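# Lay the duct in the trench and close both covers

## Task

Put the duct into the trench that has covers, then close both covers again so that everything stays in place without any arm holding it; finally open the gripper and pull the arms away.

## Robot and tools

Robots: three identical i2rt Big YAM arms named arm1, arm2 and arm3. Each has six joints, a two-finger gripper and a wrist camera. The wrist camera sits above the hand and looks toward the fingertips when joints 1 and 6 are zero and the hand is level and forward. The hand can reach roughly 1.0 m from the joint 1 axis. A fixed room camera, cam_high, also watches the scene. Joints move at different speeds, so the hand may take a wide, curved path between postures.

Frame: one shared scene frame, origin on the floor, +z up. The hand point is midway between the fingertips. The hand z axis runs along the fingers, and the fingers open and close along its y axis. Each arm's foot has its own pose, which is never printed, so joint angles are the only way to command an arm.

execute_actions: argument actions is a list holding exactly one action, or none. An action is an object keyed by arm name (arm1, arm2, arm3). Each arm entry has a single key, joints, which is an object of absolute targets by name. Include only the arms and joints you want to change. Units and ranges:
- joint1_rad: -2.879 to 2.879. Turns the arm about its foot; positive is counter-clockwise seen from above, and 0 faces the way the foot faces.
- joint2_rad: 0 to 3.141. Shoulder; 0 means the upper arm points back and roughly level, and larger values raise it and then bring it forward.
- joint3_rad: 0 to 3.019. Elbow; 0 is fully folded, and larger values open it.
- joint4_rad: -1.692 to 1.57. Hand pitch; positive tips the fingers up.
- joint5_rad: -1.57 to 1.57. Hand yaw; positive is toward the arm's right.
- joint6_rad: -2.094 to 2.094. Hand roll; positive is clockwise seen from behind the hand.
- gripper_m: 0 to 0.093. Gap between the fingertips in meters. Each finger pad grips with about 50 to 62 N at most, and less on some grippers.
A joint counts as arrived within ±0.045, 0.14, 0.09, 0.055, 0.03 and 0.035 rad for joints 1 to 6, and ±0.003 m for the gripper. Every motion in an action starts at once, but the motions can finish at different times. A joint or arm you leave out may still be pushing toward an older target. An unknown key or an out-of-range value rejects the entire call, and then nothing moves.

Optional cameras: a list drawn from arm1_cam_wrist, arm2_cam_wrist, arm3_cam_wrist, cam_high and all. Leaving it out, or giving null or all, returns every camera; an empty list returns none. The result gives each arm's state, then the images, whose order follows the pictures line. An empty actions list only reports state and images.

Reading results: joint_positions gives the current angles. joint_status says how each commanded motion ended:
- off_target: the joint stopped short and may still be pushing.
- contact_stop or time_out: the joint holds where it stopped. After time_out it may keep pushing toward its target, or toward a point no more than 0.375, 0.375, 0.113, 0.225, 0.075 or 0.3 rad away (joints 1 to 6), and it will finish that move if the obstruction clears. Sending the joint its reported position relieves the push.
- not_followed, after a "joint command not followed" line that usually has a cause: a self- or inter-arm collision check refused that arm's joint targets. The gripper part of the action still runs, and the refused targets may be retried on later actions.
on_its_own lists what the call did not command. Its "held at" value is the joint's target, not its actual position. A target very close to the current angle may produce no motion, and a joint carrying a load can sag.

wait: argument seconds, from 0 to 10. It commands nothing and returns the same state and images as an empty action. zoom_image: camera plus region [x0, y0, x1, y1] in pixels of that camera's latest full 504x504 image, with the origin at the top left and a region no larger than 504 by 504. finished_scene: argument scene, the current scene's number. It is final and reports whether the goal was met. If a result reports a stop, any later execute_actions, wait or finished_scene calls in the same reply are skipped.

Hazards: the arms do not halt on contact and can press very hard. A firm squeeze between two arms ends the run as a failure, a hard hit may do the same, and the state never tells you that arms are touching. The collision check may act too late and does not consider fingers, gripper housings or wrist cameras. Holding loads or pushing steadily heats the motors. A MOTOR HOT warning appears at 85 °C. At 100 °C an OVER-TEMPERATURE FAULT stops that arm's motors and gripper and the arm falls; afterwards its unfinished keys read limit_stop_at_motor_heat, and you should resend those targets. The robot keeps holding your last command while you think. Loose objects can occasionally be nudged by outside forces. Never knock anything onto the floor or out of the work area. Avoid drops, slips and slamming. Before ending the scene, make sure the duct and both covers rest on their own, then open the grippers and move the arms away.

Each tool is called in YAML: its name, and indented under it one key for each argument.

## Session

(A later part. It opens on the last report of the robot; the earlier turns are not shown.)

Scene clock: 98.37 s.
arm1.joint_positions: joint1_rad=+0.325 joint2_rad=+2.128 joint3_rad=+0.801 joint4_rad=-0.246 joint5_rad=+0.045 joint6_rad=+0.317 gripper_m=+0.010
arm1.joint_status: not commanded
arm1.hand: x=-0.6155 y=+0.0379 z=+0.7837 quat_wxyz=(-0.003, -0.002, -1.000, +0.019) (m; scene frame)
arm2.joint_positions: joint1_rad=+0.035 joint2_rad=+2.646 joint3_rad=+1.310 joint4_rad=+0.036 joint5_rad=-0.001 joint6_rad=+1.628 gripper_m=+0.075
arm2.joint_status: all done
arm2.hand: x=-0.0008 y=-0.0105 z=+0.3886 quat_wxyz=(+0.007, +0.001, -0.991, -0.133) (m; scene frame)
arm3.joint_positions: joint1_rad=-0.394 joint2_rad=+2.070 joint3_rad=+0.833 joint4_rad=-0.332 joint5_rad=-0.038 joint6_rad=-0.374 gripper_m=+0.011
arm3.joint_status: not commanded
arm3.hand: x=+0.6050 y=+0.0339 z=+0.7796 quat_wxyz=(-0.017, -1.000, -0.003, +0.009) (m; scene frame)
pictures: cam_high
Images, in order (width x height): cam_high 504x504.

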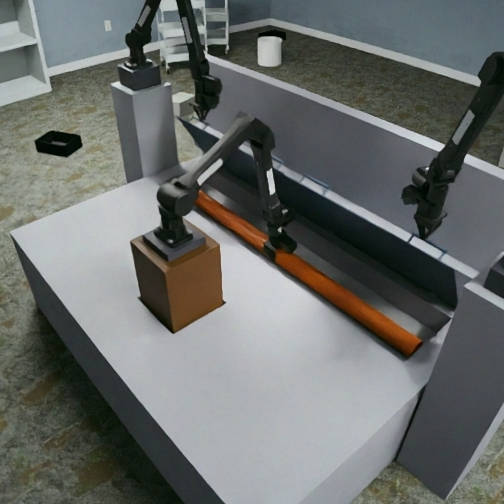

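execute_actions:
  actions:
    - {"arm2":{"joints":{"joint3_rad":1.315,"joint4_rad":0.04,"gripper_m":0.093}}}
  cameras: []

execute_actions:
  actions:
    - {"arm2":{"joints":{"joint2_rad":2.54,"joint3_rad":1.225}}}
  cameras: []

execute_actions:
  actions:
    - {"arm2":{"joints":{"joint2_rad":2.36,"joint3_rad":1.09,"joint4_rad":0}}}
  cameras: []

execute_actions:
  actions:
    - {"arm2":{"joints":{"joint2_rad":2.05,"joint3_rad":0.85,"joint4_rad":-0.15}}}
  cameras: ["cam_high","arm2_cam_wrist"]

execute_actions:
  actions:
    - {"arm2":{"joints":{"joint2_rad":1.5,"joint3_rad":0.53,"joint4_rad":-0.6}}}
  cameras: []

execute_actions:
  actions:
    - {"arm1":{"joints":{"joint1_rad":0.14,"joint2_rad":2.2,"joint3_rad":0.82,"joint4_rad":-0.1,"joint6_rad":0.11}},"arm3":{"joints":{"joint1_rad":-0.225,"joint2_rad":2.12,"joint3_rad":0.835,"joint4_rad":-0.195,"joint6_rad":-0.19}}}
  cameras: []

execute_actions:
  actions:
    - {"arm1":{"joints":{"joint1_rad":-0.05,"joint2_rad":2.39,"joint3_rad":0.91,"joint4_rad":0.016,"joint6_rad":-0.07}},"arm3":{"joints":{"joint1_rad":-0.04,"joint2_rad":2.31,"joint3_rad":0.89,"joint4_rad":-0.049,"joint6_rad":-0.02}}}
  cameras: []

execute_actions:
  actions:
    - {"arm1":{"joints":{"joint1_rad":-0.18,"joint2_rad":2.6,"joint3_rad":1.04,"joint4_rad":0.074,"joint6_rad":-0.2}},"arm3":{"joints":{"joint1_rad":0.08,"joint2_rad":2.52,"joint3_rad":1.0,"joint4_rad":0.036,"joint6_rad":0.105}}}
  cameras: []

execute_actions:
  actions:
    - {"arm1":{"joints":{"joint1_rad":-0.245,"joint2_rad":2.78,"joint3_rad":1.19,"joint4_rad":0.11,"joint6_rad":-0.27}},"arm3":{"joints":{"joint1_rad":0.14,"joint2_rad":2.71,"joint3_rad":1.13,"joint4_rad":0.1,"joint6_rad":0.18}}}
  cameras: []

execute_actions:
  actions:
    - {"arm1":{"joints":{"joint1_rad":-0.26,"joint2_rad":2.91,"joint3_rad":1.243,"joint4_rad":0.12}},"arm3":{"joints":{"joint1_rad":0.15,"joint2_rad":2.845,"joint3_rad":1.176,"joint4_rad":0.12}}}

Scene clock: 110.37 s.
arm1.joint_positions: joint1_rad=+0.325 joint2_rad=+2.128 joint3_rad=+0.801 joint4_rad=-0.246 joint5_rad=+0.045 joint6_rad=+0.317 gripper_m=+0.010
arm1.joint_status: not commanded
arm1.hand: x=-0.6155 y=+0.0379 z=+0.7837 quat_wxyz=(-0.003, -0.002, -1.000, +0.019) (m; scene frame)
arm2.joint_positions: joint1_rad=+0.035 joint2_rad=+2.646 joint3_rad=+1.310 joint4_rad=+0.036 joint5_rad=-0.001 joint6_rad=+1.628 gripper_m=+0.093
arm2.joint_status: all done
arm2.hand: x=-0.0008 y=-0.0103 z=+0.3887 quat_wxyz=(+0.007, +0.001, -0.991, -0.133) (m; scene frame)
arm3.joint_positions: joint1_rad=-0.394 joint2_rad=+2.070 joint3_rad=+0.833 joint4_rad=-0.332 joint5_rad=-0.038 joint6_rad=-0.374 gripper_m=+0.011
arm3.joint_status: not commanded
arm3.hand: x=+0.6050 y=+0.0339 z=+0.7796 quat_wxyz=(-0.017, -1.000, -0.003, +0.009) (m; scene frame)
pictures: none
No camera images: the call's "cameras" was empty. Leave "cameras" out to get every camera's image.

Scene clock: 111.40 s.
arm1.joint_positions: joint1_rad=+0.325 joint2_rad=+2.128 joint3_rad=+0.801 joint4_rad=-0.246 joint5_rad=+0.045 joint6_rad=+0.317 gripper_m=+0.010
arm1.joint_status: not commanded
arm1.hand: x=-0.6155 y=+0.0379 z=+0.7837 quat_wxyz=(-0.003, -0.002, -1.000, +0.019) (m; scene frame)
arm2.joint_positions: joint1_rad=+0.035 joint2_rad=+2.553 joint3_rad=+1.222 joint4_rad=+0.038 joint5_rad=-0.001 joint6_rad=+1.628 gripper_m=+0.093
arm2.joint_status: all done
arm2.hand: x=-0.0004 y=-0.0198 z=+0.4228 quat_wxyz=(+0.007, +0.001, -0.991, -0.136) (m; scene frame)
arm3.joint_positions: joint1_rad=-0.394 joint2_rad=+2.070 joint3_rad=+0.833 joint4_rad=-0.332 joint5_rad=-0.038 joint6_rad=-0.374 gripper_m=+0.011
arm3.joint_status: not commanded
arm3.hand: x=+0.6050 y=+0.0339 z=+0.7796 quat_wxyz=(-0.017, -1.000, -0.003, +0.009) (m; scene frame)
pictures: none
No camera images: the call's "cameras" was empty. Leave "cameras" out to get every camera's image.

Scene clock: 112.60 s.
arm1.joint_positions: joint1_rad=+0.325 joint2_rad=+2.128 joint3_rad=+0.801 joint4_rad=-0.246 joint5_rad=+0.045 joint6_rad=+0.317 gripper_m=+0.010
arm1.joint_status: not commanded
arm1.hand: x=-0.6155 y=+0.0379 z=+0.7837 quat_wxyz=(-0.003, -0.002, -1.000, +0.019) (m; scene frame)
arm2.joint_positions: joint1_rad=+0.035 joint2_rad=+2.358 joint3_rad=+1.086 joint4_rad=+0.001 joint5_rad=-0.001 joint6_rad=+1.628 gripper_m=+0.093
arm2.joint_status: all done
arm2.hand: x=+0.0000 y=-0.0286 z=+0.4962 quat_wxyz=(+0.008, +0.001, -0.989, -0.147) (m; scene frame)
arm3.joint_positions: joint1_rad=-0.394 joint2_rad=+2.070 joint3_rad=+0.833 joint4_rad=-0.332 joint5_rad=-0.038 joint6_rad=-0.374 gripper_m=+0.011
arm3.joint_status: not commanded
arm3.hand: x=+0.6050 y=+0.0339 z=+0.7796 quat_wxyz=(-0.017, -1.000, -0.003, +0.009) (m; scene frame)
pictures: none
No camera images: the call's "cameras" was empty. Leave "cameras" out to get every camera's image.

Scene clock: 113.80 s.
arm1.joint_positions: joint1_rad=+0.325 joint2_rad=+2.128 joint3_rad=+0.801 joint4_rad=-0.246 joint5_rad=+0.045 joint6_rad=+0.317 gripper_m=+0.010
arm1.joint_status: not commanded
arm1.hand: x=-0.6155 y=+0.0379 z=+0.7837 quat_wxyz=(-0.003, -0.002, -1.000, +0.019) (m; scene frame)
arm2.joint_positions: joint1_rad=+0.035 joint2_rad=+2.044 joint3_rad=+0.848 joint4_rad=-0.147 joint5_rad=-0.001 joint6_rad=+1.628 gripper_m=+0.093
arm2.joint_status: all done
arm2.hand: x=+0.0041 y=-0.1011 z=+0.5884 quat_wxyz=(+0.006, +0.001, -0.994, -0.111) (m; scene frame)
arm3.joint_positions: joint1_rad=-0.394 joint2_rad=+2.070 joint3_rad=+0.833 joint4_rad=-0.332 joint5_rad=-0.038 joint6_rad=-0.374 gripper_m=+0.011
arm3.joint_status: not commanded
arm3.hand: x=+0.6050 y=+0.0339 z=+0.7796 quat_wxyz=(-0.017, -1.000, -0.003, +0.009) (m; scene frame)
pictures: arm2_cam_wrist, cam_high
Images, in order (width x height): arm2_cam_wrist 504x504, cam_high 504x504.

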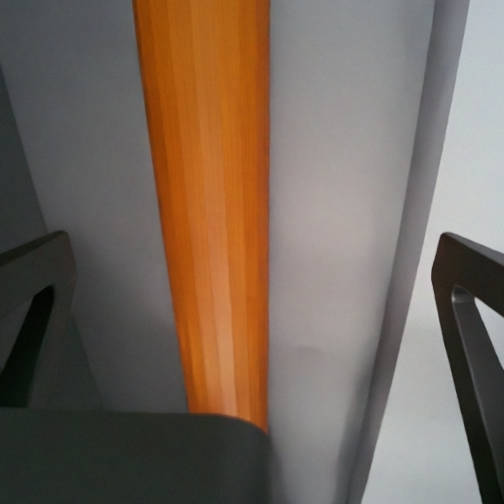

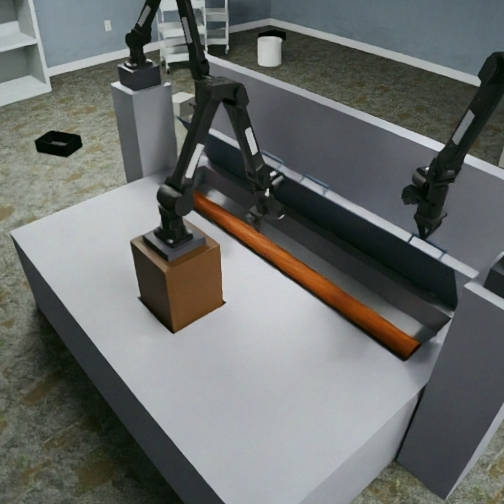

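Scene clock: 115.07 s.
arm1.joint_positions: joint1_rad=+0.325 joint2_rad=+2.128 joint3_rad=+0.801 joint4_rad=-0.246 joint5_rad=+0.045 joint6_rad=+0.317 gripper_m=+0.010
arm1.joint_status: not commanded
arm1.hand: x=-0.6155 y=+0.0379 z=+0.7837 quat_wxyz=(-0.003, -0.002, -1.000, +0.019) (m; scene frame)
arm2.joint_positions: joint1_rad=+0.035 joint2_rad=+1.504 joint3_rad=+0.530 joint4_rad=-0.592 joint5_rad=-0.001 joint6_rad=+1.628 gripper_m=+0.093
arm2.joint_status: all done
arm2.hand: x=+0.0139 y=-0.2709 z=+0.6984 quat_wxyz=(-0.001, +0.001, -1.000, +0.000) (m; scene frame)
arm3.joint_positions: joint1_rad=-0.394 joint2_rad=+2.070 joint3_rad=+0.833 joint4_rad=-0.332 joint5_rad=-0.038 joint6_rad=-0.374 gripper_m=+0.011
arm3.joint_status: not commanded
arm3.hand: x=+0.6050 y=+0.0339 z=+0.7796 quat_wxyz=(-0.017, -1.000, -0.003, +0.009) (m; scene frame)
pictures: none
No camera images: the call's "cameras" was empty. Leave "cameras" out to get every camera's image.

Scene clock: 116.13 s.
arm1.joint_positions: joint1_rad=+0.104 joint2_rad=+2.265 joint3_rad=+0.800 joint4_rad=-0.107 joint5_rad=+0.026 joint6_rad=+0.124 gripper_m=+0.010
arm1.joint_status: all done
arm1.hand: x=-0.6165 y=-0.0407 z=+0.7361 quat_wxyz=(+0.002, -0.016, -1.000, +0.010) (m; scene frame)
arm2.joint_positions: joint1_rad=+0.035 joint2_rad=+1.504 joint3_rad=+0.530 joint4_rad=-0.592 joint5_rad=-0.001 joint6_rad=+1.628 gripper_m=+0.093
arm2.joint_status: not commanded
arm2.hand: x=+0.0139 y=-0.2709 z=+0.6984 quat_wxyz=(-0.001, +0.001, -1.000, +0.000) (m; scene frame)
arm3.joint_positions: joint1_rad=-0.191 joint2_rad=+2.198 joint3_rad=+0.813 joint4_rad=-0.192 joint5_rad=-0.021 joint6_rad=-0.197 gripper_m=+0.011
arm3.joint_status: all done
arm3.hand: x=+0.6059 y=-0.0427 z=+0.7320 quat_wxyz=(-0.011, -1.000, -0.016, +0.000) (m; scene frame)
pictures: none
No camera images: the call's "cameras" was empty. Leave "cameras" out to get every camera's image.

Scene clock: 117.33 s.
arm1.joint_positions: joint1_rad=-0.084 joint2_rad=+2.477 joint3_rad=+0.902 joint4_rad=+0.002 joint5_rad=+0.023 joint6_rad=-0.059 gripper_m=+0.010
arm1.joint_status: all done
arm1.hand: x=-0.6145 y=-0.1069 z=+0.6659 quat_wxyz=(+0.005, -0.018, -1.000, +0.008) (m; scene frame)
arm2.joint_positions: joint1_rad=+0.035 joint2_rad=+1.504 joint3_rad=+0.530 joint4_rad=-0.592 joint5_rad=-0.001 joint6_rad=+1.628 gripper_m=+0.093
arm2.joint_status: not commanded
arm2.hand: x=+0.0139 y=-0.2709 z=+0.6984 quat_wxyz=(-0.001, +0.001, -1.000, +0.000) (m; scene frame)
arm3.joint_positions: joint1_rad=-0.037 joint2_rad=+2.315 joint3_rad=+0.885 joint4_rad=-0.056 joint5_rad=-0.002 joint6_rad=-0.029 gripper_m=+0.001
arm3.joint_status: all done
arm3.on_its_own: gripper_m moved -0.010 to your old target +0.000
arm3.hand: x=+0.5667 y=-0.0957 z=+0.6958 quat_wxyz=(+0.000, -0.999, -0.010, +0.043) (m; scene frame)
pictures: none
No camera images: the call's "cameras" was empty. Leave "cameras" out to get every camera's image.

Scene clock: 118.40 s.
arm1.joint_positions: joint1_rad=-0.196 joint2_rad=+2.686 joint3_rad=+1.048 joint4_rad=+0.069 joint5_rad=+0.014 joint6_rad=-0.184 gripper_m=+0.010
arm1.joint_status: all done
arm1.hand: x=-0.6140 y=-0.1464 z=+0.5921 quat_wxyz=(+0.003, -0.012, -1.000, +0.004) (m; scene frame)
arm2.joint_positions: joint1_rad=+0.035 joint2_rad=+1.504 joint3_rad=+0.530 joint4_rad=-0.592 joint5_rad=-0.001 joint6_rad=+1.628 gripper_m=+0.093
arm2.joint_status: not commanded
arm2.hand: x=+0.0139 y=-0.2709 z=+0.6984 quat_wxyz=(-0.001, +0.001, -1.000, +0.000) (m; scene frame)
arm3.joint_positions: joint1_rad=+0.086 joint2_rad=+2.519 joint3_rad=+0.997 joint4_rad=+0.033 joint5_rad=+0.000 joint6_rad=+0.096 gripper_m=+0.001
arm3.joint_status: all done
arm3.hand: x=+0.5643 y=-0.1452 z=+0.6253 quat_wxyz=(-0.004, -0.999, -0.008, +0.042) (m; scene frame)
pictures: none
No camera images: the call's "cameras" was empty. Leave "cameras" out to get every camera's image.

Scene clock: 119.40 s.
arm1.joint_positions: joint1_rad=-0.247 joint2_rad=+2.864 joint3_rad=+1.201 joint4_rad=+0.105 joint5_rad=+0.008 joint6_rad=-0.251 gripper_m=+0.009
arm1.joint_status: all done
arm1.hand: x=-0.6126 y=-0.1645 z=+0.5258 quat_wxyz=(-0.003, -0.004, -1.000, +0.003) (m; scene frame)
arm2.joint_positions: joint1_rad=+0.035 joint2_rad=+1.504 joint3_rad=+0.530 joint4_rad=-0.592 joint5_rad=-0.001 joint6_rad=+1.628 gripper_m=+0.093
arm2.joint_status: not commanded
arm2.hand: x=+0.0139 y=-0.2709 z=+0.6984 quat_wxyz=(-0.001, +0.001, -1.000, +0.000) (m; scene frame)
arm3.joint_positions: joint1_rad=+0.144 joint2_rad=+2.707 joint3_rad=+1.128 joint4_rad=+0.096 joint5_rad=+0.000 joint6_rad=+0.171 gripper_m=+0.001
arm3.joint_status: all done
arm3.hand: x=+0.5632 y=-0.1695 z=+0.5572 quat_wxyz=(-0.007, -0.999, +0.000, +0.044) (m; scene frame)
pictures: none
No camera images: the call's "cameras" was empty. Leave "cameras" out to get every camera's image.

Scene clock: 120.27 s.
arm1.joint_positions: joint1_rad=-0.254 joint2_rad=+2.888 joint3_rad=+1.225 joint4_rad=+0.105 joint5_rad=+0.003 joint6_rad=-0.253 gripper_m=+0.009
arm1.joint_status: all done
arm1.hand: x=-0.6126 y=-0.1664 z=+0.5166 quat_wxyz=(-0.003, -0.007, -1.000, +0.000) (m; scene frame)
arm2.joint_positions: joint1_rad=+0.035 joint2_rad=+1.504 joint3_rad=+0.530 joint4_rad=-0.592 joint5_rad=-0.001 joint6_rad=+1.628 gripper_m=+0.093
arm2.joint_status: not commanded
arm2.hand: x=+0.0139 y=-0.2709 z=+0.6984 quat_wxyz=(-0.001, +0.001, -1.000, +0.000) (m; scene frame)
arm3.joint_positions: joint1_rad=+0.144 joint2_rad=+2.812 joint3_rad=+1.181 joint4_rad=+0.126 joint5_rad=+0.000 joint6_rad=+0.171 gripper_m=+0.001
arm3.joint_status: all done
arm3.hand: x=+0.5796 y=-0.1667 z=+0.5179 quat_wxyz=(-0.005, -0.999, +0.000, +0.033) (m; scene frame)
pictures: arm1_cam_wrist, arm2_cam_wrist, arm3_cam_wrist, cam_high
Images, in order (width x height): arm1_cam_wrist 504x504, arm2_cam_wrist 504x504, arm3_cam_wrist 504x504, cam_high 504x504.

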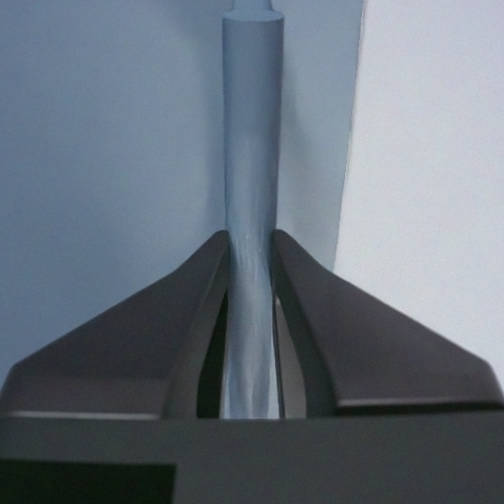

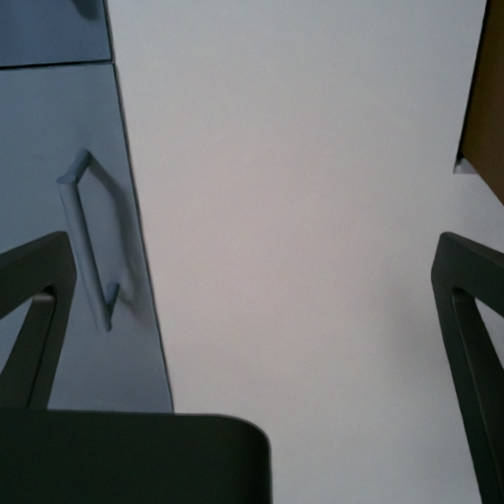

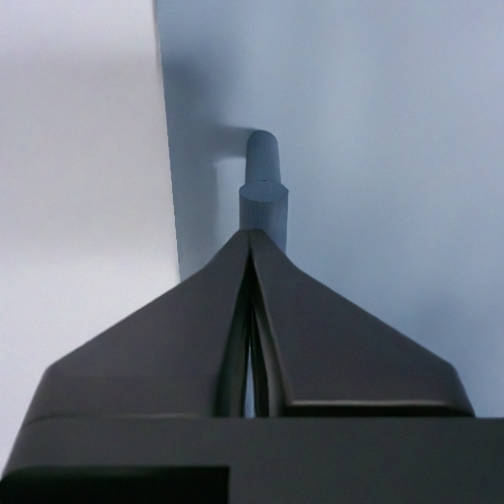

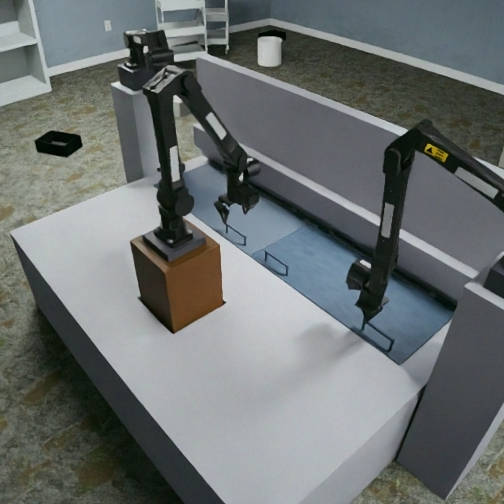

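Arm3's cover slipped shut; I need a deeper grip next time.

execute_actions:
  actions:
    - {"arm1":{"joints":{"gripper_m":0.06}},"arm3":{"joints":{"joint2_rad":2.6}}}
  cameras: []

execute_actions:
  actions:
    - {"arm1":{"joints":{"joint2_rad":2.2,"joint3_rad":0.95,"joint4_rad":-0.1}},"arm3":{"joints":{"joint2_rad":2.1,"joint3_rad":0.9,"joint4_rad":-0.2}},"arm2":{"joints":{"joint2_rad":1.1}}}
  cameras: ["cam_high"]

finished_scene:
  scene: 1

Scene clock: 125.80 s.
arm1.joint_positions: joint1_rad=-0.254 joint2_rad=+2.888 joint3_rad=+1.239 joint4_rad=+0.111 joint5_rad=+0.002 joint6_rad=-0.257 gripper_m=+0.060
arm1.joint_status: all done
arm1.hand: x=-0.6026 y=-0.1689 z=+0.5159 quat_wxyz=(-0.013, -0.004, -1.000, +0.002) (m; scene frame)
arm2.joint_positions: joint1_rad=+0.035 joint2_rad=+1.504 joint3_rad=+0.530 joint4_rad=-0.592 joint5_rad=-0.001 joint6_rad=+1.628 gripper_m=+0.093
arm2.joint_status: not commanded
arm2.hand: x=+0.0139 y=-0.2709 z=+0.6984 quat_wxyz=(-0.001, +0.001, -1.000, +0.000) (m; scene frame)
arm3.joint_positions: joint1_rad=+0.144 joint2_rad=+2.580 joint3_rad=+1.180 joint4_rad=+0.120 joint5_rad=+0.000 joint6_rad=+0.171 gripper_m=+0.001
arm3.joint_status: all done
arm3.hand: x=+0.4627 y=-0.1870 z=+0.6188 quat_wxyz=(-0.025, -0.989, +0.000, +0.144) (m; scene frame)
pictures: none
No camera images: the call's "cameras" was empty. Leave "cameras" out to get every camera's image.

Scene clock: 127.27 s.
arm1.joint_positions: joint1_rad=-0.254 joint2_rad=+2.172 joint3_rad=+0.955 joint4_rad=-0.098 joint5_rad=+0.002 joint6_rad=-0.258 gripper_m=+0.060
arm1.joint_status: all done
arm1.hand: x=-0.5019 y=-0.1975 z=+0.7901 quat_wxyz=(-0.120, -0.005, -0.992, +0.031) (m; scene frame)
arm2.joint_positions: joint1_rad=+0.035 joint2_rad=+1.098 joint3_rad=+0.530 joint4_rad=-0.594 joint5_rad=-0.001 joint6_rad=+1.628 gripper_m=+0.093
arm2.joint_status: all done
arm2.hand: x=+0.0106 y=-0.2210 z=+0.8145 quat_wxyz=(+0.011, +0.001, -0.980, -0.200) (m; scene frame)
arm3.joint_positions: joint1_rad=+0.144 joint2_rad=+2.085 joint3_rad=+0.896 joint4_rad=-0.192 joint5_rad=+0.000 joint6_rad=+0.171 gripper_m=+0.001
arm3.joint_status: all done
arm3.hand: x=+0.5207 y=-0.1770 z=+0.7865 quat_wxyz=(-0.016, -0.995, +0.000, +0.094) (m; scene frame)
pictures: cam_high
Images, in order (width x height): cam_high 504x504.

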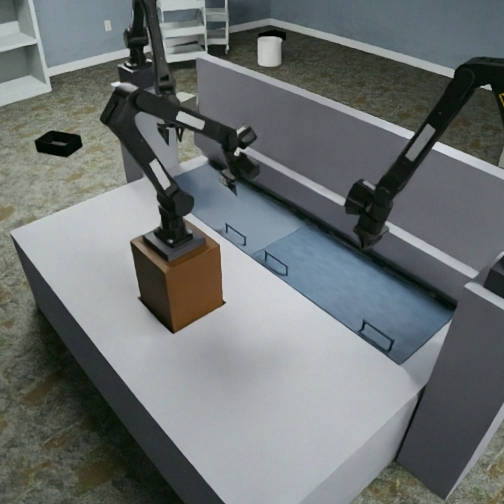

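The scene is finished: the task was done.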